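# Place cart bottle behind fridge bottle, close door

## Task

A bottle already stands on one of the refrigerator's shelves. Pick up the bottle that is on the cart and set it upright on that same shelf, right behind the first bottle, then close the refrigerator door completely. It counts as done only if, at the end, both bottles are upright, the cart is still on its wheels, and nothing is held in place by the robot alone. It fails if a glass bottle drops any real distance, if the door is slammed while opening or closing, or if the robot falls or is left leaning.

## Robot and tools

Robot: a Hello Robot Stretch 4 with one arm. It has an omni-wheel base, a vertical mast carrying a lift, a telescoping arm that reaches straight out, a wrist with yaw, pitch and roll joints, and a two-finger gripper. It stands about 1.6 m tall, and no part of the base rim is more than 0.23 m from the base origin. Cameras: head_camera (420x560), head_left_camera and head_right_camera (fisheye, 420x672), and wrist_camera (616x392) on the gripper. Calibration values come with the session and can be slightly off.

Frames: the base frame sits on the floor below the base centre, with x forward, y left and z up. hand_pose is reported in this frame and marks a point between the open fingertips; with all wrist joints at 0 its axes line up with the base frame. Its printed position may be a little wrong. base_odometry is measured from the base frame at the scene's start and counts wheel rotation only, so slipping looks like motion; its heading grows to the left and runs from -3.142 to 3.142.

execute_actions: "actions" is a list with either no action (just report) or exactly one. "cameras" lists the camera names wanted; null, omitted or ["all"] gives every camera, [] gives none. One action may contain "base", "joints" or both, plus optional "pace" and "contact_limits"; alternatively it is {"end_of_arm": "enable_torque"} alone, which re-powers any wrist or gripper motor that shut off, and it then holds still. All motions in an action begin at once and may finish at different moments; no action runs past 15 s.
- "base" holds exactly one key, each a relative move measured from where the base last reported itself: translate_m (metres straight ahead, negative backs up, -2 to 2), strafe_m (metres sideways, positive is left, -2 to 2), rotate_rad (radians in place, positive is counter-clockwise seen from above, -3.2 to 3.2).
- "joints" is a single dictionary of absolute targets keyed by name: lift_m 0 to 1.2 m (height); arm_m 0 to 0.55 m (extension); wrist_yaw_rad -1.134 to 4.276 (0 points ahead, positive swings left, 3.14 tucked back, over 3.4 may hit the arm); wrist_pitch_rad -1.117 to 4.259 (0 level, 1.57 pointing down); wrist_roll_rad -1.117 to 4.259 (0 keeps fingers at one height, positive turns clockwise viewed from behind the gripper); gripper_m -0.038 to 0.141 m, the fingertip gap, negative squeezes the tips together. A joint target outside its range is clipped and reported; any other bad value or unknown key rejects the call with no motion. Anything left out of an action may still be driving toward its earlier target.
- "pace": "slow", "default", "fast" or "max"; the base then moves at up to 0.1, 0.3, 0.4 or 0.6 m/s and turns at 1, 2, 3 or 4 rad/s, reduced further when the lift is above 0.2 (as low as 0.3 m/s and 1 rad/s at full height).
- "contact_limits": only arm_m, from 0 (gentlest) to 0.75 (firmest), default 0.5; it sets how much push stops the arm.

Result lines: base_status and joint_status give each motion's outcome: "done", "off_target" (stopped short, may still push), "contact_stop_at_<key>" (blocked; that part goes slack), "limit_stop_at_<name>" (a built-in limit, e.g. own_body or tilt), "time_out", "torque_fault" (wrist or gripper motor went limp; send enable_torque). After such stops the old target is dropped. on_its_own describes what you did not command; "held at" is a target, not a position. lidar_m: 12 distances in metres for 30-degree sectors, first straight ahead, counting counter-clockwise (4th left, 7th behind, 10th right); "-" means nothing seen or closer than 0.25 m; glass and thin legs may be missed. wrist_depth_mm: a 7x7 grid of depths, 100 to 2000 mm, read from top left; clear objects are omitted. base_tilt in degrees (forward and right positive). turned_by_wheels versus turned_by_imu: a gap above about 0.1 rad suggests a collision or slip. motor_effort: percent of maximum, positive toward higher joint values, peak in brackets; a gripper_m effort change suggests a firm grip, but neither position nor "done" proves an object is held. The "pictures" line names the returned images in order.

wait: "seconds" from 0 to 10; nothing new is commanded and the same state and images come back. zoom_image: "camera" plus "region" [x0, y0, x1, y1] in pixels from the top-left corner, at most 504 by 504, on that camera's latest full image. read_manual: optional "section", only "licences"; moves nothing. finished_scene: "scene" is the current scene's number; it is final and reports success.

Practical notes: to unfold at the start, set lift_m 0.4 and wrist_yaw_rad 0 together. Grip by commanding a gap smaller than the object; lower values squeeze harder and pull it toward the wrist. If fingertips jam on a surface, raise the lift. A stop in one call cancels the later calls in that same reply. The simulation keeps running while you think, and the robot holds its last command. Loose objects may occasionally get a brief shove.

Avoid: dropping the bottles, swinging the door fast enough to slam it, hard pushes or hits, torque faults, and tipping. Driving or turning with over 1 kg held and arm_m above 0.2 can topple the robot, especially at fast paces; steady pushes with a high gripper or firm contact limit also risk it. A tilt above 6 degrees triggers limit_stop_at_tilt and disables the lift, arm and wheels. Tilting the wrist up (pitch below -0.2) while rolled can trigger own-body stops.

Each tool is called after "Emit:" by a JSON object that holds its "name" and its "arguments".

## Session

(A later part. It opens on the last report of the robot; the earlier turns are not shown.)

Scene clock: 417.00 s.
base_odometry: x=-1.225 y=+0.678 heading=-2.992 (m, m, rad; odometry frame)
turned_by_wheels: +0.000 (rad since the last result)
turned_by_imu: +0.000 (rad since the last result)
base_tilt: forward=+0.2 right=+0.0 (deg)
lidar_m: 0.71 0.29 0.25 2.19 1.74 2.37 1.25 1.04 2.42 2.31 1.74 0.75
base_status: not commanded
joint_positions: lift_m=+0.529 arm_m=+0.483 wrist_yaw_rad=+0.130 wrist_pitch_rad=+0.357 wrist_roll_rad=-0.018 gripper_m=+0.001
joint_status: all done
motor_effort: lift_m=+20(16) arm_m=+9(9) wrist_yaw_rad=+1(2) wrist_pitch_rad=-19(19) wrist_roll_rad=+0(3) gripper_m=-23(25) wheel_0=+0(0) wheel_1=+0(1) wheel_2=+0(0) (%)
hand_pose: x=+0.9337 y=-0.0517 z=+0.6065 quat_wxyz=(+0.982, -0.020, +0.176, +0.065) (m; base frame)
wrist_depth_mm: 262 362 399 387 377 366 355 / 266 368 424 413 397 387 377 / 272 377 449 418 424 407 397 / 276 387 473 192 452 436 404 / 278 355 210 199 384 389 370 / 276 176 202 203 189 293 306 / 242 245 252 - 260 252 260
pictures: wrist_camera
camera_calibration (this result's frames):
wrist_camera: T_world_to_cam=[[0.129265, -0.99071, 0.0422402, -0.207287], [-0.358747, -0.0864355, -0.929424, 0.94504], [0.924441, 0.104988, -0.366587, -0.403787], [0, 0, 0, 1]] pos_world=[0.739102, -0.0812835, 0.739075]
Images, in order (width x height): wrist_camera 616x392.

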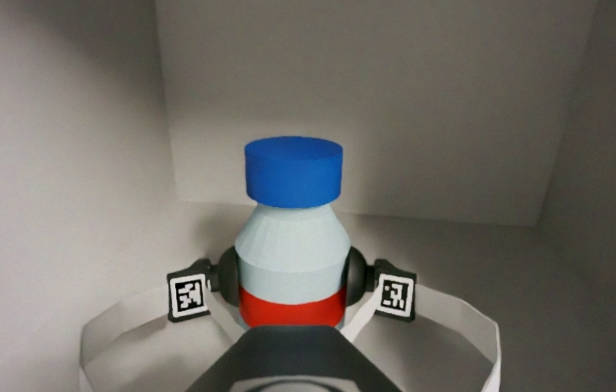

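Not yet touching (pitch effort -19). Lower a bit more.

Emit:
{"name": "execute_actions", "arguments": {"actions": [{"joints":{"lift_m":0.517},"pace":"slow"}], "cameras": []}}

Scene clock: 420.97 s.
base_odometry: x=-1.225 y=+0.678 heading=-2.992 (m, m, rad; odometry frame)
turned_by_wheels: +0.000 (rad since the last result)
turned_by_imu: -0.001 (rad since the last result)
base_tilt: forward=+0.2 right=+0.0 (deg)
lidar_m: 0.70 0.30 0.25 2.15 1.77 2.36 1.23 1.06 2.39 2.32 1.77 0.76
base_status: not commanded
joint_positions: lift_m=+0.517 arm_m=+0.483 wrist_yaw_rad=+0.130 wrist_pitch_rad=+0.348 wrist_roll_rad=-0.018 gripper_m=+0.001
joint_status: all done
motor_effort: lift_m=+15(21) arm_m=+9(9) wrist_yaw_rad=+2(2) wrist_pitch_rad=+5(19) wrist_roll_rad=+0(2) gripper_m=-22(23) wheel_0=-1(1) wheel_1=+0(1) wheel_2=+0(0) (%)
hand_pose: x=+0.9345 y=-0.0517 z=+0.5971 quat_wxyz=(+0.983, -0.020, +0.172, +0.065) (m; base frame)
wrist_depth_mm: 263 362 397 387 377 366 357 / 267 368 421 410 397 384 375 / 272 379 449 421 421 407 394 / 276 384 469 190 449 433 404 / 279 351 209 198 379 382 364 / 276 174 205 203 189 287 300 / 236 239 246 - 255 246 255
pictures: none
No camera images: the call's "cameras" was empty. Leave "cameras" out to get every camera's image.

Emit:
{"name": "execute_actions", "arguments": {"actions": [{"joints":{"gripper_m":0.08,"lift_m":0.528},"pace":"slow"}], "cameras": []}}

Emit:
{"name": "execute_actions", "arguments": {"actions": [{"joints":{"arm_m":0.05},"pace":"slow"}], "cameras": ["wrist_camera"]}}

Emit:
{"name": "execute_actions", "arguments": {"actions": [{"base":{"strafe_m":-0.1},"joints":{"wrist_yaw_rad":-0.1,"lift_m":0.532},"pace":"slow"}], "cameras": []}}

Emit:
{"name": "execute_actions", "arguments": {"actions": [{"joints":{"arm_m":0.2},"pace":"slow"}], "cameras": ["wrist_camera"]}}

Scene clock: 429.97 s.
base_odometry: x=-1.225 y=+0.678 heading=-2.992 (m, m, rad; odometry frame)
turned_by_wheels: +0.000 (rad since the last result)
turned_by_imu: -0.001 (rad since the last result)
base_tilt: forward=+0.2 right=+0.0 (deg)
lidar_m: 0.70 0.28 0.25 2.16 1.73 2.38 1.21 1.06 2.41 2.33 1.72 0.73
base_status: not commanded
joint_positions: lift_m=+0.528 arm_m=+0.483 wrist_yaw_rad=+0.130 wrist_pitch_rad=+0.352 wrist_roll_rad=-0.018 gripper_m=+0.080
joint_status: all done
motor_effort: lift_m=+23(24) arm_m=+9(9) wrist_yaw_rad=+2(2) wrist_pitch_rad=-6(17) wrist_roll_rad=+0(1) gripper_m=-1(20) wheel_0=-1(1) wheel_1=+1(0) wheel_2=+0(0) (%)
hand_pose: x=+0.9341 y=-0.0517 z=+0.6064 quat_wxyz=(+0.982, -0.020, +0.174, +0.065) (m; base frame)
wrist_depth_mm: 262 362 399 387 377 366 357 / 266 370 424 410 397 387 377 / 271 377 452 427 421 407 394 / 276 387 473 204 449 433 404 / 279 359 226 212 392 392 375 / 274 289 220 216 203 309 309 / 248 248 259 - 255 255 264
pictures: none
No camera images: the call's "cameras" was empty. Leave "cameras" out to get every camera's image.

Scene clock: 435.60 s.
base_odometry: x=-1.225 y=+0.678 heading=-2.992 (m, m, rad; odometry frame)
turned_by_wheels: +0.000 (rad since the last result)
turned_by_imu: -0.001 (rad since the last result)
base_tilt: forward=+0.2 right=+0.0 (deg)
lidar_m: 0.71 0.28 0.25 2.18 1.72 2.38 1.23 1.05 2.41 2.33 1.74 0.74
base_status: not commanded
joint_positions: lift_m=+0.528 arm_m=+0.052 wrist_yaw_rad=+0.130 wrist_pitch_rad=+0.352 wrist_roll_rad=-0.018 gripper_m=+0.080
joint_status: all done
motor_effort: lift_m=+23(23) arm_m=-9(9) wrist_yaw_rad=+2(2) wrist_pitch_rad=-6(6) wrist_roll_rad=-1(2) gripper_m=+0(1) wheel_0=+0(0) wheel_1=+1(1) wheel_2=+0(0) (%)
hand_pose: x=+0.5023 y=-0.0516 z=+0.6065 quat_wxyz=(+0.982, -0.020, +0.174, +0.065) (m; base frame)
wrist_depth_mm: 334 415 640 788 768 627 392 / 342 439 661 831 809 559 389 / 345 459 661 661 750 496 397 / 351 488 559 530 500 492 418 / 355 512 654 1008 946 517 449 / 357 452 569 917 203 539 492 / 362 459 634 - 759 525 904
pictures: wrist_camera
camera_calibration (this result's frames):
wrist_camera: T_world_to_cam=[[0.129093, -0.990732, 0.0422406, -0.151376], [-0.354484, -0.085888, -0.931109, 0.789167], [0.926108, 0.105226, -0.362286, -0.00848072], [0, 0, 0, 1]] pos_world=[0.307143, -0.0813007, 0.738123]
Images, in order (width x height): wrist_camera 616x392.

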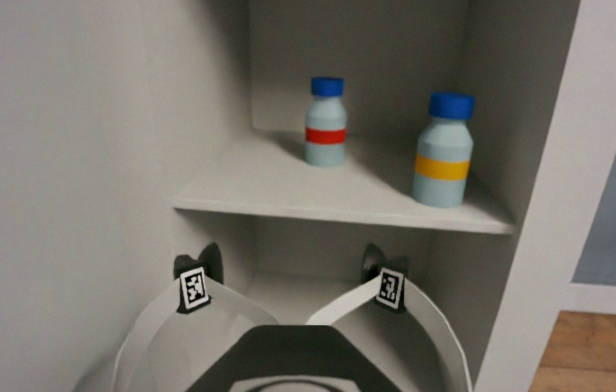

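Scene clock: 437.73 s.
base_odometry: x=-1.239 y=+0.776 heading=-2.993 (m, m, rad; odometry frame)
turned_by_wheels: +0.000 (rad since the last result)
turned_by_imu: -0.001 (rad since the last result)
base_tilt: forward=+0.1 right=+0.0 (deg)
lidar_m: 0.69 0.43 0.31 2.19 1.79 2.49 1.13 1.00 2.32 2.23 1.73 0.73
base_status: done
joint_positions: lift_m=+0.532 arm_m=+0.052 wrist_yaw_rad=-0.100 wrist_pitch_rad=+0.352 wrist_roll_rad=-0.018 gripper_m=+0.080
joint_status: all done
motor_effort: lift_m=+23(25) arm_m=-9(9) wrist_yaw_rad=+0(1) wrist_pitch_rad=-5(5) wrist_roll_rad=-1(0) gripper_m=+0(2) wheel_0=+1(5) wheel_1=-1(4) wheel_2=-2(2) (%)
hand_pose: x=+0.4832 y=-0.1139 z=+0.6105 quat_wxyz=(+0.983, +0.000, +0.175, -0.047) (m; base frame)
wrist_depth_mm: 597 768 778 778 407 960 991 / 591 809 820 661 433 1025 1042 / 597 723 741 535 462 1098 1118 / 517 525 535 539 500 1160 1182 / 597 960 976 946 521 1255 1281 / 580 798 831 707 203 1138 1118 / 580 732 788 - 931 917 946
pictures: none
No camera images: the call's "cameras" was empty. Leave "cameras" out to get every camera's image.

Scene clock: 440.53 s.
base_odometry: x=-1.239 y=+0.776 heading=-2.993 (m, m, rad; odometry frame)
turned_by_wheels: +0.000 (rad since the last result)
turned_by_imu: -0.001 (rad since the last result)
base_tilt: forward=+0.1 right=+0.0 (deg)
lidar_m: 0.70 0.41 0.30 0.36 1.81 2.49 1.09 1.01 2.30 2.22 1.75 0.71
base_status: not commanded
joint_positions: lift_m=+0.532 arm_m=+0.198 wrist_yaw_rad=-0.100 wrist_pitch_rad=+0.352 wrist_roll_rad=-0.018 gripper_m=+0.080
joint_status: all done
motor_effort: lift_m=+23(23) arm_m=+9(8) wrist_yaw_rad=+0(1) wrist_pitch_rad=-6(5) wrist_roll_rad=-1(0) gripper_m=-1(1) wheel_0=+1(2) wheel_1=-1(1) wheel_2=-2(2) (%)
hand_pose: x=+0.6301 y=-0.1139 z=+0.6105 quat_wxyz=(+0.983, +0.000, +0.175, -0.048) (m; base frame)
wrist_depth_mm: 585 640 654 654 278 276 842 / 585 668 683 691 291 293 878 / 585 500 723 473 310 904 946 / 508 492 496 389 327 976 1008 / 382 387 392 389 342 1060 1098 / 554 723 831 759 203 1098 1138 / 569 723 778 - 404 931 931
pictures: wrist_camera
camera_calibration (this result's frames):
wrist_camera: T_world_to_cam=[[-0.0996827, -0.994122, 0.0422406, -0.0860095], [-0.364649, -0.00300032, -0.93114, 0.848732], [0.925794, -0.108222, -0.362207, -0.14293], [0, 0, 0, 1]] pos_world=[0.433239, -0.0984255, 0.742152]
Images, in order (width x height): wrist_camera 616x392.

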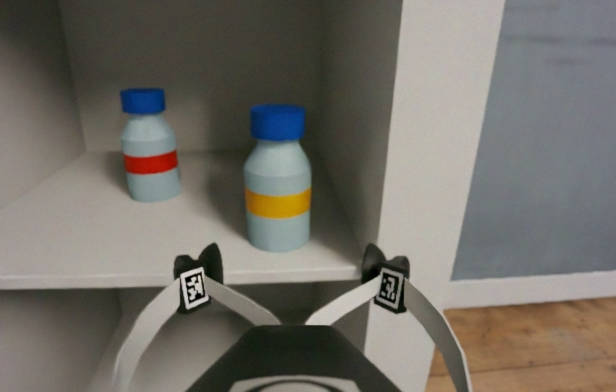

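Emit:
{"name": "execute_actions", "arguments": {"actions": [{"joints":{"arm_m":0.352},"pace":"slow"}], "cameras": []}}

Emit:
{"name": "execute_actions", "arguments": {"actions": [{"joints":{"gripper_m":0.0}}], "cameras": []}}

Emit:
{"name": "execute_actions", "arguments": {"actions": [{"joints":{"lift_m":0.55},"pace":"slow"}], "cameras": ["wrist_camera"]}}

Emit:
{"name": "execute_actions", "arguments": {"actions": [{"joints":{"arm_m":0.3},"pace":"slow"}], "cameras": []}}

Emit:
{"name": "execute_actions", "arguments": {"actions": [{"base":{"strafe_m":0.1},"joints":{"wrist_yaw_rad":0.13},"pace":"slow"}], "cameras": ["wrist_camera","head_camera"]}}

Scene clock: 453.53 s.
base_odometry: x=-1.239 y=+0.776 heading=-2.993 (m, m, rad; odometry frame)
turned_by_wheels: +0.000 (rad since the last result)
turned_by_imu: -0.001 (rad since the last result)
base_tilt: forward=+0.1 right=+0.0 (deg)
lidar_m: 0.69 0.44 0.31 0.38 1.85 2.53 1.11 1.00 2.31 2.23 1.76 0.72
base_status: not commanded
joint_positions: lift_m=+0.532 arm_m=+0.350 wrist_yaw_rad=-0.100 wrist_pitch_rad=+0.352 wrist_roll_rad=-0.018 gripper_m=+0.080
joint_status: all done
motor_effort: lift_m=+23(23) arm_m=+9(10) wrist_yaw_rad=-1(0) wrist_pitch_rad=-5(5) wrist_roll_rad=-1(0) gripper_m=-1(0) wheel_0=+1(2) wheel_1=-1(1) wheel_2=-2(2) (%)
hand_pose: x=+0.7821 y=-0.1140 z=+0.6105 quat_wxyz=(+0.983, +0.000, +0.175, -0.048) (m; base frame)
wrist_depth_mm: 492 504 512 521 294 172 - / 517 530 539 549 298 173 139 / 530 549 574 569 301 175 146 / 492 349 530 216 304 176 157 / 379 359 237 224 253 177 168 / 301 294 233 229 203 185 182 / 253 253 265 - 255 193 200
pictures: none
No camera images: the call's "cameras" was empty. Leave "cameras" out to get every camera's image.

Scene clock: 455.13 s.
base_odometry: x=-1.239 y=+0.776 heading=-2.993 (m, m, rad; odometry frame)
turned_by_wheels: +0.000 (rad since the last result)
turned_by_imu: +0.000 (rad since the last result)
base_tilt: forward=+0.3 right=+0.0 (deg)
lidar_m: 0.71 0.42 0.29 0.39 1.83 2.50 1.16 0.98 2.31 2.22 1.72 0.70
base_status: not commanded
joint_positions: lift_m=+0.532 arm_m=+0.350 wrist_yaw_rad=-0.100 wrist_pitch_rad=+0.356 wrist_roll_rad=-0.018 gripper_m=+0.001
joint_status: all done
motor_effort: lift_m=+23(23) arm_m=+9(9) wrist_yaw_rad=-1(1) wrist_pitch_rad=-15(16) wrist_roll_rad=+0(1) gripper_m=-24(25) wheel_0=+1(2) wheel_1=-1(0) wheel_2=-2(2) (%)
hand_pose: x=+0.7818 y=-0.1139 z=+0.6096 quat_wxyz=(+0.983, +0.000, +0.177, -0.047) (m; base frame)
wrist_depth_mm: 492 504 512 521 293 172 - / 512 525 544 554 298 174 139 / 530 377 580 569 301 176 145 / 473 349 517 206 304 176 157 / 373 359 235 212 254 177 169 / 297 173 204 216 189 179 184 / 251 250 260 - 256 199 201
pictures: none
No camera images: the call's "cameras" was empty. Leave "cameras" out to get every camera's image.

Scene clock: 456.03 s.
base_odometry: x=-1.239 y=+0.776 heading=-2.993 (m, m, rad; odometry frame)
turned_by_wheels: +0.000 (rad since the last result)
turned_by_imu: +0.000 (rad since the last result)
base_tilt: forward=+0.1 right=+0.0 (deg)
lidar_m: 0.69 0.41 0.31 0.35 1.85 2.50 1.12 1.00 2.33 2.23 1.73 0.71
base_status: not commanded
joint_positions: lift_m=+0.550 arm_m=+0.350 wrist_yaw_rad=-0.100 wrist_pitch_rad=+0.356 wrist_roll_rad=-0.018 gripper_m=+0.001
joint_status: all done
motor_effort: lift_m=+25(22) arm_m=+9(8) wrist_yaw_rad=+0(1) wrist_pitch_rad=-18(18) wrist_roll_rad=+0(2) gripper_m=-24(25) wheel_0=+1(2) wheel_1=+0(1) wheel_2=-2(2) (%)
hand_pose: x=+0.7817 y=-0.1139 z=+0.6272 quat_wxyz=(+0.983, +0.000, +0.177, -0.047) (m; base frame)
wrist_depth_mm: 492 504 512 521 294 172 - / 517 530 544 554 298 174 139 / 539 549 580 569 303 175 146 / 508 351 554 206 304 176 157 / 407 368 237 212 255 177 169 / 322 173 204 216 189 179 184 / 271 270 283 - 268 198 202
pictures: wrist_camera
camera_calibration (this result's frames):
wrist_camera: T_world_to_cam=[[-0.099302, -0.99416, 0.0422419, -0.0718063], [-0.368693, -0.00266958, -0.929548, 0.921769], [0.924232, -0.10788, -0.366274, -0.273456], [0, 0, 0, 1]] pos_world=[0.585455, -0.0984267, 0.759701]
Images, in order (width x height): wrist_camera 616x392.

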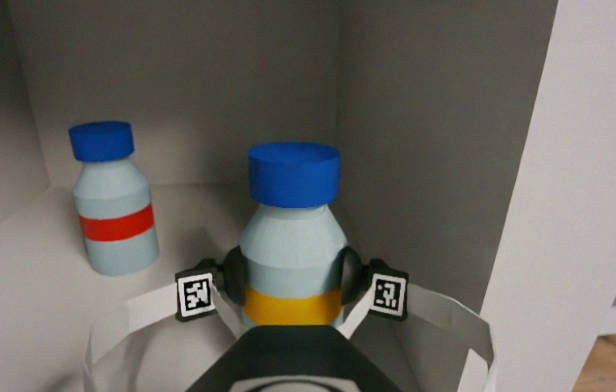

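Scene clock: 457.77 s.
base_odometry: x=-1.239 y=+0.776 heading=-2.993 (m, m, rad; odometry frame)
turned_by_wheels: +0.000 (rad since the last result)
turned_by_imu: +0.000 (rad since the last result)
base_tilt: forward=+0.2 right=+0.0 (deg)
lidar_m: 0.69 0.44 0.29 0.37 1.83 2.53 1.15 1.01 2.29 2.23 1.78 0.70
base_status: not commanded
joint_positions: lift_m=+0.550 arm_m=+0.302 wrist_yaw_rad=-0.100 wrist_pitch_rad=+0.356 wrist_roll_rad=-0.018 gripper_m=+0.001
joint_status: all done
motor_effort: lift_m=+25(25) arm_m=-9(9) wrist_yaw_rad=+0(1) wrist_pitch_rad=-18(18) wrist_roll_rad=+1(1) gripper_m=-25(23) wheel_0=+1(1) wheel_1=+0(1) wheel_2=-2(2) (%)
hand_pose: x=+0.7328 y=-0.1139 z=+0.6272 quat_wxyz=(+0.983, +0.000, +0.177, -0.047) (m; base frame)
wrist_depth_mm: 525 549 554 564 289 178 177 / 554 574 585 591 293 187 187 / 574 389 627 591 296 198 201 / 521 399 554 207 300 211 219 / 404 407 237 213 250 227 960 / 322 173 204 217 189 240 1042 / 272 271 283 - 274 267 946
pictures: none
No camera images: the call's "cameras" was empty. Leave "cameras" out to get every camera's image.

Scene clock: 459.90 s.
base_odometry: x=-1.224 y=+0.678 heading=-2.993 (m, m, rad; odometry frame)
turned_by_wheels: +0.000 (rad since the last result)
turned_by_imu: +0.000 (rad since the last result)
base_tilt: forward=+0.2 right=-0.1 (deg)
lidar_m: 0.72 0.30 0.25 2.19 1.76 2.38 1.25 1.07 2.43 2.33 1.75 0.75
base_status: done
joint_positions: lift_m=+0.550 arm_m=+0.302 wrist_yaw_rad=+0.130 wrist_pitch_rad=+0.356 wrist_roll_rad=-0.018 gripper_m=+0.001
joint_status: all done
motor_effort: lift_m=+25(25) arm_m=-9(8) wrist_yaw_rad=+1(3) wrist_pitch_rad=-18(18) wrist_roll_rad=-1(0) gripper_m=-26(24) wheel_0=-1(3) wheel_1=+1(5) wheel_2=-1(2) (%)
hand_pose: x=+0.7519 y=-0.0516 z=+0.6272 quat_wxyz=(+0.982, -0.020, +0.176, +0.065) (m; base frame)
wrist_depth_mm: 271 373 564 559 539 525 410 / 276 382 597 585 574 549 407 / 281 392 621 382 609 580 399 / 285 399 521 207 574 539 394 / 287 382 238 212 424 427 379 / 291 173 203 217 189 338 338 / 287 285 285 - 289 278 282
pictures: head_camera, wrist_camera
camera_calibration (this result's frames):
wrist_camera: T_world_to_cam=[[0.129475, -0.990682, 0.0422411, -0.184748], [-0.358422, -0.0864777, -0.929546, 0.898877], [0.924538, 0.105213, -0.366279, -0.228379], [0, 0, 0, 1]] pos_world=[0.557242, -0.0812656, 0.759701]
Images, in order (width x height): head_camera 420x560, wrist_camera 616x392.

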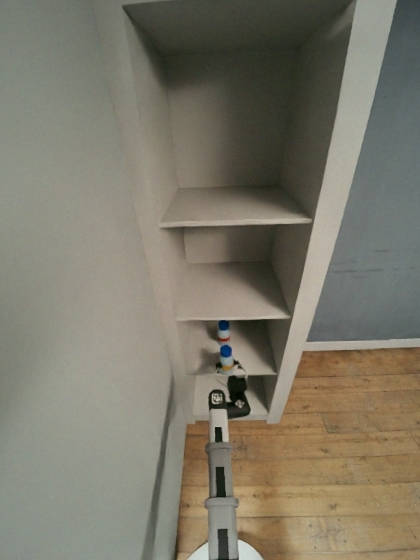

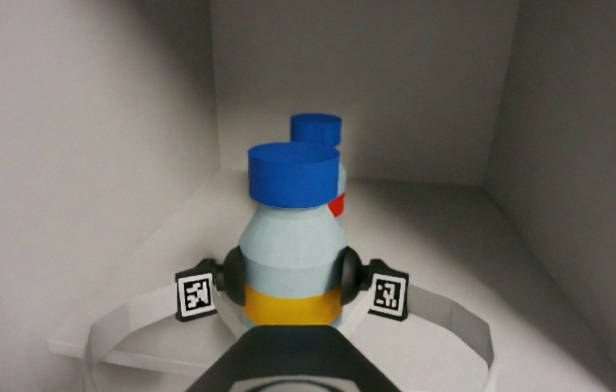

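Emit:
{"name": "execute_actions", "arguments": {"actions": [{"joints":{"arm_m":0.385},"pace":"slow"}], "cameras": []}}

Emit:
{"name": "execute_actions", "arguments": {"actions": [{"joints":{"lift_m":0.521},"pace":"slow"}], "cameras": []}}

Scene clock: 469.63 s.
base_odometry: x=-1.224 y=+0.678 heading=-2.993 (m, m, rad; odometry frame)
turned_by_wheels: +0.000 (rad since the last result)
turned_by_imu: -0.001 (rad since the last result)
base_tilt: forward=+0.1 right=+0.1 (deg)
lidar_m: 0.70 0.27 0.25 2.14 1.74 2.35 1.23 1.05 2.39 2.33 1.75 0.75
base_status: not commanded
joint_positions: lift_m=+0.550 arm_m=+0.383 wrist_yaw_rad=+0.130 wrist_pitch_rad=+0.356 wrist_roll_rad=-0.018 gripper_m=+0.001
joint_status: all done
motor_effort: lift_m=+25(25) arm_m=+9(9) wrist_yaw_rad=+0(1) wrist_pitch_rad=-18(18) wrist_roll_rad=+0(0) gripper_m=-26(25) wheel_0=-1(1) wheel_1=+1(1) wheel_2=-1(1) (%)
hand_pose: x=+0.8337 y=-0.0516 z=+0.6272 quat_wxyz=(+0.982, -0.020, +0.176, +0.066) (m; base frame)
wrist_depth_mm: 267 368 488 480 466 455 415 / 271 375 525 508 492 477 413 / 276 384 549 521 525 508 407 / 281 394 521 207 544 530 399 / 283 377 237 212 424 427 384 / 286 173 204 216 189 336 338 / 267 271 283 - 287 278 282
pictures: none
No camera images: the call's "cameras" was empty. Leave "cameras" out to get every camera's image.

Scene clock: 470.67 s.
base_odometry: x=-1.224 y=+0.678 heading=-2.993 (m, m, rad; odometry frame)
turned_by_wheels: +0.000 (rad since the last result)
turned_by_imu: +0.000 (rad since the last result)
base_tilt: forward=+0.1 right=+0.0 (deg)
lidar_m: 0.72 0.28 0.25 2.15 1.73 2.39 1.24 1.05 2.42 2.32 1.73 0.73
base_status: not commanded
joint_positions: lift_m=+0.521 arm_m=+0.383 wrist_yaw_rad=+0.129 wrist_pitch_rad=+0.347 wrist_roll_rad=-0.018 gripper_m=+0.001
joint_status: all done
motor_effort: lift_m=+15(24) arm_m=+9(9) wrist_yaw_rad=+3(2) wrist_pitch_rad=+9(18) wrist_roll_rad=-1(2) gripper_m=-23(24) wheel_0=-1(1) wheel_1=+1(1) wheel_2=-1(1) (%)
hand_pose: x=+0.8346 y=-0.0517 z=+0.6015 quat_wxyz=(+0.983, -0.020, +0.172, +0.065) (m; base frame)
wrist_depth_mm: 266 368 492 480 466 455 415 / 272 379 521 512 492 480 410 / 277 387 544 287 521 504 404 / 282 397 512 207 535 512 397 / 285 359 225 211 392 394 375 / 279 174 209 217 189 307 307 / 249 246 257 - 260 253 260
pictures: none
No camera images: the call's "cameras" was empty. Leave "cameras" out to get every camera's image.

Emit:
{"name": "execute_actions", "arguments": {"actions": [{"joints":{"gripper_m":0.08,"lift_m":0.531},"pace":"slow"}], "cameras": []}}

Emit:
{"name": "execute_actions", "arguments": {"actions": [{"joints":{"arm_m":0.0},"pace":"slow"}], "cameras": ["wrist_camera","head_camera","head_right_camera"]}}

Scene clock: 476.93 s.
base_odometry: x=-1.224 y=+0.678 heading=-2.993 (m, m, rad; odometry frame)
turned_by_wheels: +0.000 (rad since the last result)
turned_by_imu: -0.001 (rad since the last result)
base_tilt: forward=+0.2 right=+0.0 (deg)
lidar_m: 0.68 0.29 0.25 2.17 1.74 2.34 1.26 1.05 2.42 2.32 1.73 0.73
base_status: not commanded
joint_positions: lift_m=+0.531 arm_m=+0.383 wrist_yaw_rad=+0.130 wrist_pitch_rad=+0.352 wrist_roll_rad=-0.018 gripper_m=+0.080
joint_status: all done
motor_effort: lift_m=+22(24) arm_m=+9(9) wrist_yaw_rad=+2(3) wrist_pitch_rad=-4(11) wrist_roll_rad=-1(2) gripper_m=-2(22) wheel_0=-1(1) wheel_1=+1(1) wheel_2=-1(1) (%)
hand_pose: x=+0.8342 y=-0.0517 z=+0.6097 quat_wxyz=(+0.982, -0.020, +0.174, +0.065) (m; base frame)
wrist_depth_mm: 266 368 492 480 466 455 415 / 272 379 521 508 492 480 413 / 277 387 544 291 525 504 407 / 281 394 512 216 539 517 399 / 283 366 238 224 397 399 379 / 279 293 233 229 203 315 314 / 252 252 264 - 258 257 267
pictures: none
No camera images: the call's "cameras" was empty. Leave "cameras" out to get every camera's image.

Scene clock: 482.07 s.
base_odometry: x=-1.224 y=+0.678 heading=-2.993 (m, m, rad; odometry frame)
turned_by_wheels: +0.000 (rad since the last result)
turned_by_imu: -0.001 (rad since the last result)
base_tilt: forward=+0.2 right=+0.0 (deg)
lidar_m: 0.70 0.31 0.25 2.18 1.76 2.37 1.23 1.06 2.39 2.33 1.77 0.73
base_status: not commanded
joint_positions: lift_m=+0.531 arm_m=+0.002 wrist_yaw_rad=+0.130 wrist_pitch_rad=+0.352 wrist_roll_rad=-0.018 gripper_m=+0.080
joint_status: all done
motor_effort: lift_m=+22(22) arm_m=-9(9) wrist_yaw_rad=+2(2) wrist_pitch_rad=-5(5) wrist_roll_rad=+1(2) gripper_m=+0(1) wheel_0=-1(1) wheel_1=+1(1) wheel_2=-1(1) (%)
hand_pose: x=+0.4523 y=-0.0516 z=+0.6096 quat_wxyz=(+0.982, -0.020, +0.174, +0.065) (m; base frame)
wrist_depth_mm: 336 455 647 842 809 621 402 / 343 477 668 878 854 609 421 / 347 500 676 683 842 591 442 / 351 496 585 615 585 525 477 / 357 504 661 1060 1008 559 1078 / 362 455 634 917 203 554 1078 / 366 459 691 - 759 585 931
pictures: head_camera, head_right_camera, wrist_camera
camera_calibration (this result's frames):
wrist_camera: T_world_to_cam=[[0.129081, -0.990734, 0.0422401, -0.14505], [-0.354297, -0.085862, -0.931183, 0.774359], [0.926181, 0.105233, -0.362097, 0.038804], [0, 0, 0, 1]] pos_world=[0.257137, -0.0813019, 0.741247]
Images, in order (width x height): head_camera 420x560, head_right_camera 420x672, wrist_camera 616x392.

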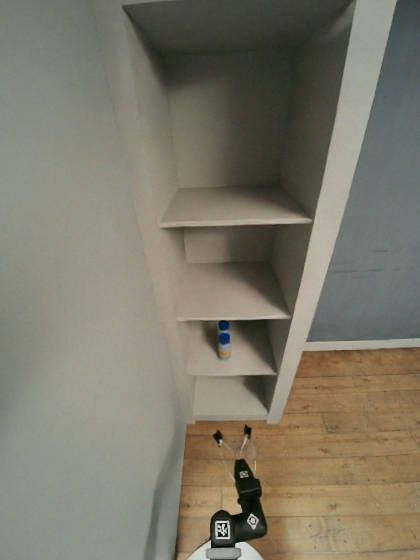

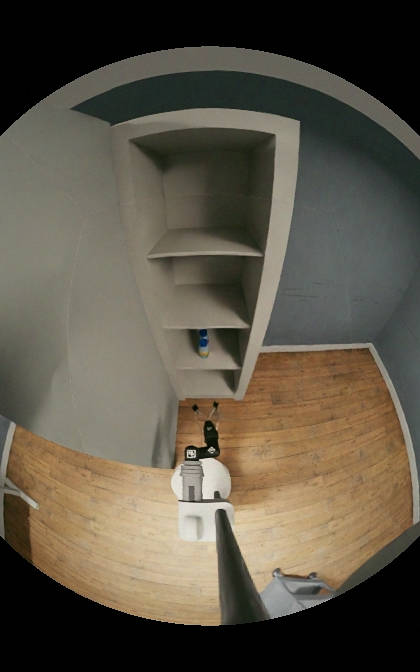

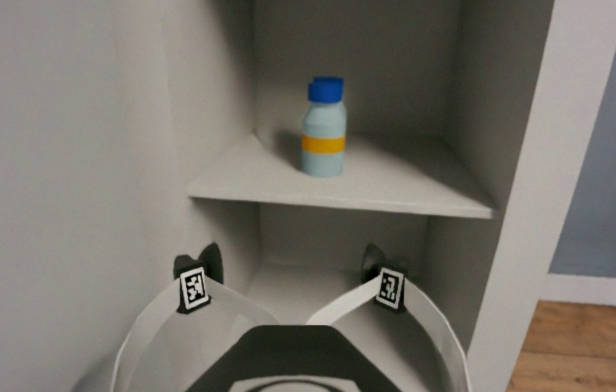

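Emit:
{"name": "execute_actions", "arguments": {"actions": [{"base":{"translate_m":-0.45},"joints":{"lift_m":0.4}}], "cameras": []}}

Emit:
{"name": "execute_actions", "arguments": {"actions": [{"base":{"strafe_m":0.7},"joints":{"wrist_yaw_rad":3.1,"wrist_pitch_rad":0,"gripper_m":0.05}}], "cameras": ["head_camera","head_right_camera"]}}

Scene clock: 490.07 s.
base_odometry: x=-0.779 y=+0.744 heading=-2.993 (m, m, rad; odometry frame)
turned_by_wheels: +0.000 (rad since the last result)
turned_by_imu: +0.000 (rad since the last result)
base_tilt: forward=+0.1 right=+0.0 (deg)
lidar_m: 0.80 0.56 2.47 1.63 1.70 2.05 0.94 0.69 0.71 2.32 2.37 1.19
base_status: done
joint_positions: lift_m=+0.400 arm_m=+0.002 wrist_yaw_rad=+0.130 wrist_pitch_rad=+0.352 wrist_roll_rad=-0.018 gripper_m=+0.080
joint_status: all done
motor_effort: lift_m=+18(24) arm_m=-9(9) wrist_yaw_rad=+1(2) wrist_pitch_rad=-5(4) wrist_roll_rad=-1(2) gripper_m=-1(0) wheel_0=+0(4) wheel_1=-1(6) wheel_2=+0(8) (%)
hand_pose: x=+0.4523 y=-0.0516 z=+0.4789 quat_wxyz=(+0.982, -0.020, +0.174, +0.065) (m; base frame)
wrist_depth_mm: 353 492 798 1255 1205 1060 1281 / 362 504 831 1308 1281 1366 1366 / 366 512 866 1430 1366 1464 1430 / 373 525 904 1229 1182 1499 1464 / 387 530 831 1078 1042 1182 1182 / 407 480 723 917 202 931 917 / 442 488 759 - 750 759 778
pictures: none
No camera images: the call's "cameras" was empty. Leave "cameras" out to get every camera's image.

Scene clock: 493.73 s.
base_odometry: x=-0.675 y=+0.052 heading=-2.993 (m, m, rad; odometry frame)
turned_by_wheels: +0.000 (rad since the last result)
turned_by_imu: +0.002 (rad since the last result)
base_tilt: forward=+0.2 right=+0.0 (deg)
lidar_m: 1.74 1.84 1.72 0.90 0.92 1.39 1.92 1.29 1.24 3.01 2.40 0.67
base_status: done
joint_positions: lift_m=+0.400 arm_m=+0.002 wrist_yaw_rad=+3.100 wrist_pitch_rad=+0.002 wrist_roll_rad=-0.018 gripper_m=+0.050
joint_status: all done
motor_effort: lift_m=+19(19) arm_m=-8(9) wrist_yaw_rad=+2(7) wrist_pitch_rad=-5(13) wrist_roll_rad=+1(1) gripper_m=-2(1) wheel_0=+0(8) wheel_1=+0(6) wheel_2=+1(2) (%)
hand_pose: x=-0.1122 y=+0.0995 z=+0.5777 quat_wxyz=(+0.021, -0.001, -0.009, +1.000) (m; base frame)
wrist_depth_mm: - 139 - - - - - / - 132 - - - - - / 109 141 255 - - - - / 139 206 - - - - - / - - - - - - - / 1708 1756 195 1708 202 1756 1756 / 1255 1205 1336 - 1281 1281 1308
pictures: head_camera, head_right_camera
Images, in order (width x height): head_camera 420x560, head_right_camera 420x672.

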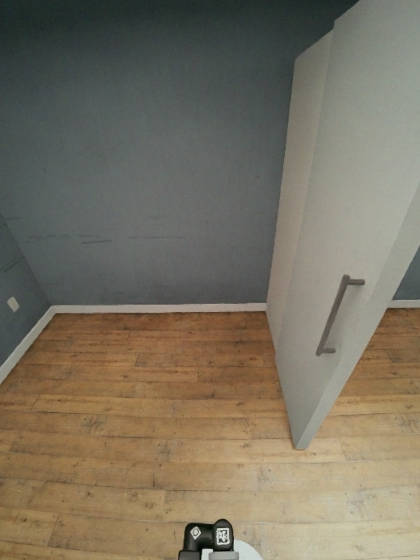

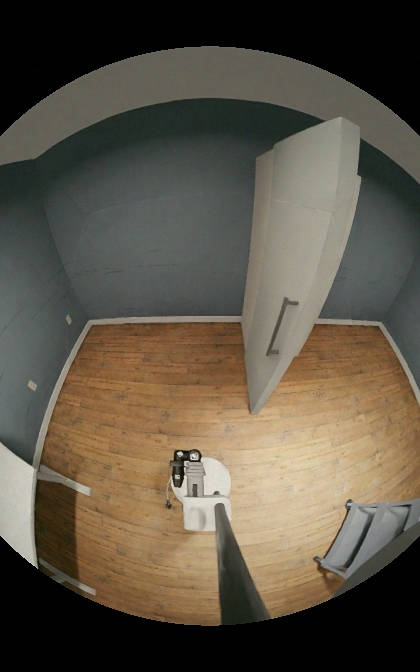

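Emit:
{"name": "execute_actions", "arguments": {"actions": [{"base":{"translate_m":0.78}}], "cameras": []}}

Emit:
{"name": "execute_actions", "arguments": {"actions": [{"base":{"strafe_m":-0.8},"pace":"slow"}], "cameras": ["head_camera","head_right_camera"]}}

Scene clock: 502.03 s.
base_odometry: x=-1.447 y=-0.064 heading=-2.992 (m, m, rad; odometry frame)
turned_by_wheels: +0.000 (rad since the last result)
turned_by_imu: -0.004 (rad since the last result)
base_tilt: forward=+0.2 right=-0.1 (deg)
lidar_m: 0.95 1.00 1.43 1.66 1.31 1.36 2.73 1.72 0.37 0.38 0.43 0.65
base_status: done
joint_positions: lift_m=+0.400 arm_m=+0.002 wrist_yaw_rad=+3.100 wrist_pitch_rad=+0.002 wrist_roll_rad=-0.018 gripper_m=+0.050
joint_status: not commanded
motor_effort: lift_m=+19(19) arm_m=-8(8) wrist_yaw_rad=+2(2) wrist_pitch_rad=-6(5) wrist_roll_rad=+0(1) gripper_m=-1(2) wheel_0=-1(4) wheel_1=+0(4) wheel_2=+2(9) (%)
hand_pose: x=-0.1122 y=+0.0994 z=+0.5777 quat_wxyz=(+0.021, -0.001, -0.009, +1.000) (m; base frame)
wrist_depth_mm: - 139 - - - - - / - 132 - - - - - / 109 141 254 - - - - / 140 205 - - - - - / - - - - - - - / 1756 1808 195 1708 202 1863 1808 / 1229 1205 1336 - 1255 1255 1255
pictures: none
No camera images: the call's "cameras" was empty. Leave "cameras" out to get every camera's image.

action 0: "base": strafe_m = -0.8 would last too long for one action: at the pace "slow" strafe_m can be at most 0.78 in either direction: name a faster pace, or command the rest in another action

Emit:
{"name": "execute_actions", "arguments": {"actions": [{"base":{"strafe_m":-0.77},"pace":"slow"}], "cameras": ["head_camera","head_right_camera"]}}

Scene clock: 512.93 s.
base_odometry: x=-1.561 y=+0.698 heading=-2.992 (m, m, rad; odometry frame)
turned_by_wheels: +0.000 (rad since the last result)
turned_by_imu: -0.004 (rad since the last result)
base_tilt: forward=+0.2 right=+0.0 (deg)
lidar_m: 0.29 0.30 1.39 2.43 1.94 2.50 1.42 1.35 2.33 2.28 0.33 0.32
base_status: done
joint_positions: lift_m=+0.400 arm_m=+0.002 wrist_yaw_rad=+3.100 wrist_pitch_rad=+0.002 wrist_roll_rad=-0.018 gripper_m=+0.050
joint_status: not commanded
motor_effort: lift_m=+19(19) arm_m=-8(8) wrist_yaw_rad=+2(2) wrist_pitch_rad=-5(6) wrist_roll_rad=-3(0) gripper_m=-2(1) wheel_0=+1(8) wheel_1=-1(8) wheel_2=+1(2) (%)
hand_pose: x=-0.1122 y=+0.0994 z=+0.5777 quat_wxyz=(+0.021, -0.001, -0.009, +1.000) (m; base frame)
wrist_depth_mm: - 139 - - - - - / - 132 - - - - - / 109 141 255 - - - - / 139 205 - - - - - / - - - - - - - / 1661 1499 195 1708 202 1863 1863 / 1255 1205 1336 - 1308 1255 1308
pictures: head_camera, head_right_camera
Images, in order (width x height): head_camera 420x560, head_right_camera 420x672.

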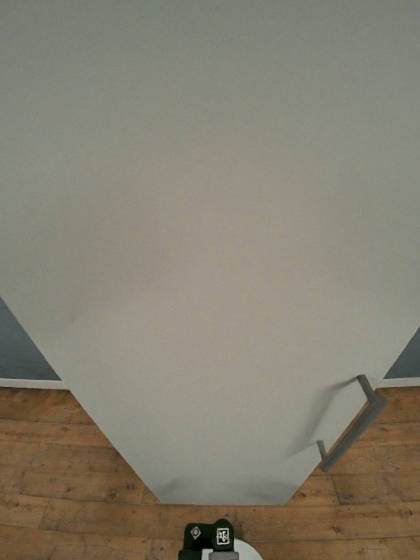

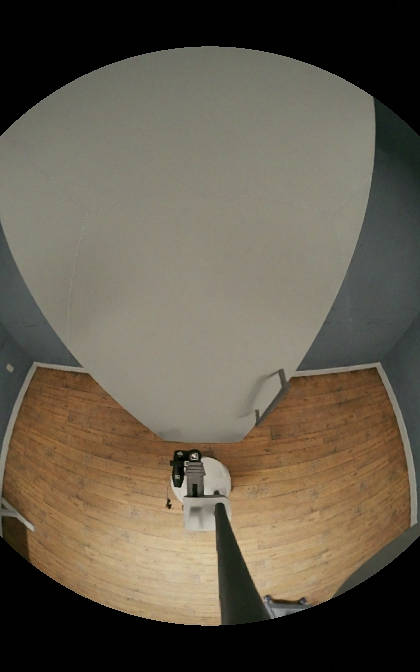

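Emit:
{"name": "execute_actions", "arguments": {"actions": [{"base":{"translate_m":0.09},"pace":"slow"}], "cameras": []}}

Scene clock: 518.67 s.
base_odometry: x=-1.650 y=+0.684 heading=-2.992 (m, m, rad; odometry frame)
turned_by_wheels: +0.000 (rad since the last result)
turned_by_imu: -0.001 (rad since the last result)
base_tilt: forward=+0.2 right=+0.1 (deg)
lidar_m: 0.25 0.25 0.34 2.42 1.97 2.53 1.44 1.42 2.34 2.27 0.27 0.25
base_status: done
joint_positions: lift_m=+0.400 arm_m=+0.002 wrist_yaw_rad=+3.100 wrist_pitch_rad=+0.002 wrist_roll_rad=-0.018 gripper_m=+0.050
joint_status: not commanded
motor_effort: lift_m=+19(19) arm_m=-8(8) wrist_yaw_rad=+2(1) wrist_pitch_rad=-5(5) wrist_roll_rad=+0(1) gripper_m=-4(3) wheel_0=+2(4) wheel_1=+1(5) wheel_2=-1(5) (%)
hand_pose: x=-0.1122 y=+0.0994 z=+0.5777 quat_wxyz=(+0.021, -0.001, -0.009, +1.000) (m; base frame)
wrist_depth_mm: - 138 - - - - - / - 132 - - - - - / 109 141 255 - - - - / 140 205 - - - - - / - - - - - - - / 1756 1537 195 1708 202 1863 1863 / 1255 1205 1366 - 1255 1255 1308
pictures: none
No camera images: the call's "cameras" was empty. Leave "cameras" out to get every camera's image.

Emit:
{"name": "execute_actions", "arguments": {"actions": [{"base":{"translate_m":0.04},"pace":"slow"}], "cameras": []}}

Scene clock: 522.93 s.
base_odometry: x=-1.686 y=+0.679 heading=-3.001 (m, m, rad; odometry frame)
turned_by_wheels: -0.008 (rad since the last result)
turned_by_imu: +0.017 (rad since the last result)
base_tilt: forward=+0.2 right=+0.0 (deg)
lidar_m: - 0.25 0.31 2.40 1.97 2.57 1.48 1.43 2.35 2.30 0.27 0.25
base_status: translate_m contact_stop (by the wheels' count: +0.036 of +0.040)
joint_positions: lift_m=+0.400 arm_m=+0.001 wrist_yaw_rad=+3.100 wrist_pitch_rad=+0.002 wrist_roll_rad=-0.018 gripper_m=+0.050
joint_status: not commanded
on_its_own: the wheels are slack since a contact_stop
motor_effort: lift_m=+19(19) arm_m=-8(8) wrist_yaw_rad=+1(3) wrist_pitch_rad=-5(6) wrist_roll_rad=-1(1) gripper_m=-2(3) wheel_0=+0(23) wheel_1=+0(24) wheel_2=+0(35) (%)
hand_pose: x=-0.1122 y=+0.0994 z=+0.5777 quat_wxyz=(+0.021, -0.001, -0.009, +1.000) (m; base frame)
wrist_depth_mm: - 139 - - - - - / - 131 - - - - - / 109 141 255 - - - - / 140 205 - - - - - / - - - - - - - / 1756 1618 195 1708 202 1808 1808 / 1255 1205 1366 - 1255 1255 1308
pictures: none
No camera images: the call's "cameras" was empty. Leave "cameras" out to get every camera's image.

Back off and verify.

Emit:
{"name": "execute_actions", "arguments": {"actions": [{"base":{"translate_m":-0.4}}], "cameras": []}}

Emit:
{"name": "execute_actions", "arguments": {"actions": [{"base":{"strafe_m":-0.5}}], "cameras": ["head_camera","head_left_camera"]}}

Scene clock: 529.47 s.
base_odometry: x=-1.290 y=+0.735 heading=-3.001 (m, m, rad; odometry frame)
turned_by_wheels: +0.000 (rad since the last result)
turned_by_imu: +0.000 (rad since the last result)
base_tilt: forward=+0.2 right=+0.0 (deg)
lidar_m: 0.58 0.61 1.87 2.21 1.83 2.56 1.19 1.07 2.29 2.26 1.67 0.58
base_status: done
joint_positions: lift_m=+0.400 arm_m=+0.001 wrist_yaw_rad=+3.100 wrist_pitch_rad=+0.002 wrist_roll_rad=-0.018 gripper_m=+0.050
joint_status: not commanded
motor_effort: lift_m=+20(19) arm_m=-8(9) wrist_yaw_rad=+1(2) wrist_pitch_rad=-6(5) wrist_roll_rad=+1(2) gripper_m=-3(1) wheel_0=+2(3) wheel_1=+0(5) wheel_2=-1(9) (%)
hand_pose: x=-0.1122 y=+0.0994 z=+0.5777 quat_wxyz=(+0.021, -0.001, -0.009, +1.000) (m; base frame)
wrist_depth_mm: - 138 - - - - - / - 131 - - - - - / 109 141 254 - - - - / 140 205 1618 - - - - / - 1921 - - - - - / 1430 1182 195 1708 202 1863 1863 / 1281 1118 1336 - 1281 1255 1281
pictures: none
No camera images: the call's "cameras" was empty. Leave "cameras" out to get every camera's image.

Scene clock: 532.47 s.
base_odometry: x=-1.360 y=+1.230 heading=-3.001 (m, m, rad; odometry frame)
turned_by_wheels: +0.000 (rad since the last result)
turned_by_imu: -0.004 (rad since the last result)
base_tilt: forward=+0.2 right=+0.0 (deg)
lidar_m: 0.70 0.56 0.88 2.43 2.28 1.51 0.94 2.40 1.82 1.77 1.64 1.20
base_status: done
joint_positions: lift_m=+0.400 arm_m=+0.001 wrist_yaw_rad=+3.100 wrist_pitch_rad=+0.002 wrist_roll_rad=-0.018 gripper_m=+0.050
joint_status: not commanded
motor_effort: lift_m=+19(19) arm_m=-8(8) wrist_yaw_rad=+2(1) wrist_pitch_rad=-6(6) wrist_roll_rad=-1(0) gripper_m=-2(1) wheel_0=-2(4) wheel_1=+1(9) wheel_2=+0(1) (%)
hand_pose: x=-0.1122 y=+0.0994 z=+0.5777 quat_wxyz=(+0.021, -0.001, -0.009, +1.000) (m; base frame)
wrist_depth_mm: - 138 - - - - - / - 132 1182 - - - - / 109 141 255 1499 - - - / 140 205 1336 1708 - - - / - - 1366 1863 - - - / 1756 1808 195 1182 202 1863 1808 / 1281 1205 1336 - 1281 1255 1308
pictures: head_camera, head_left_camera
Images, in order (width x height): head_camera 420x560, head_left_camera 420x672.

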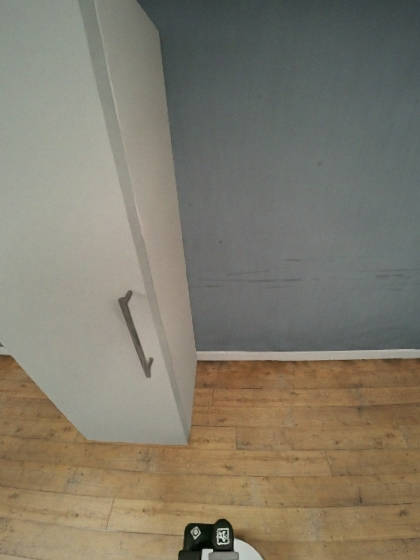

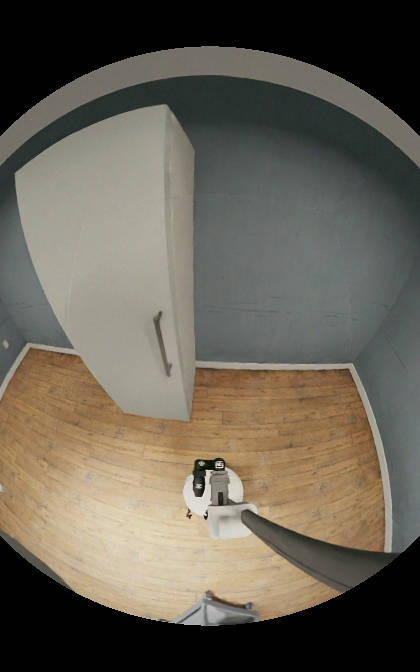

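Emit:
{"name": "finished_scene", "arguments": {"scene": 2}}

The scene is finished: the task was done.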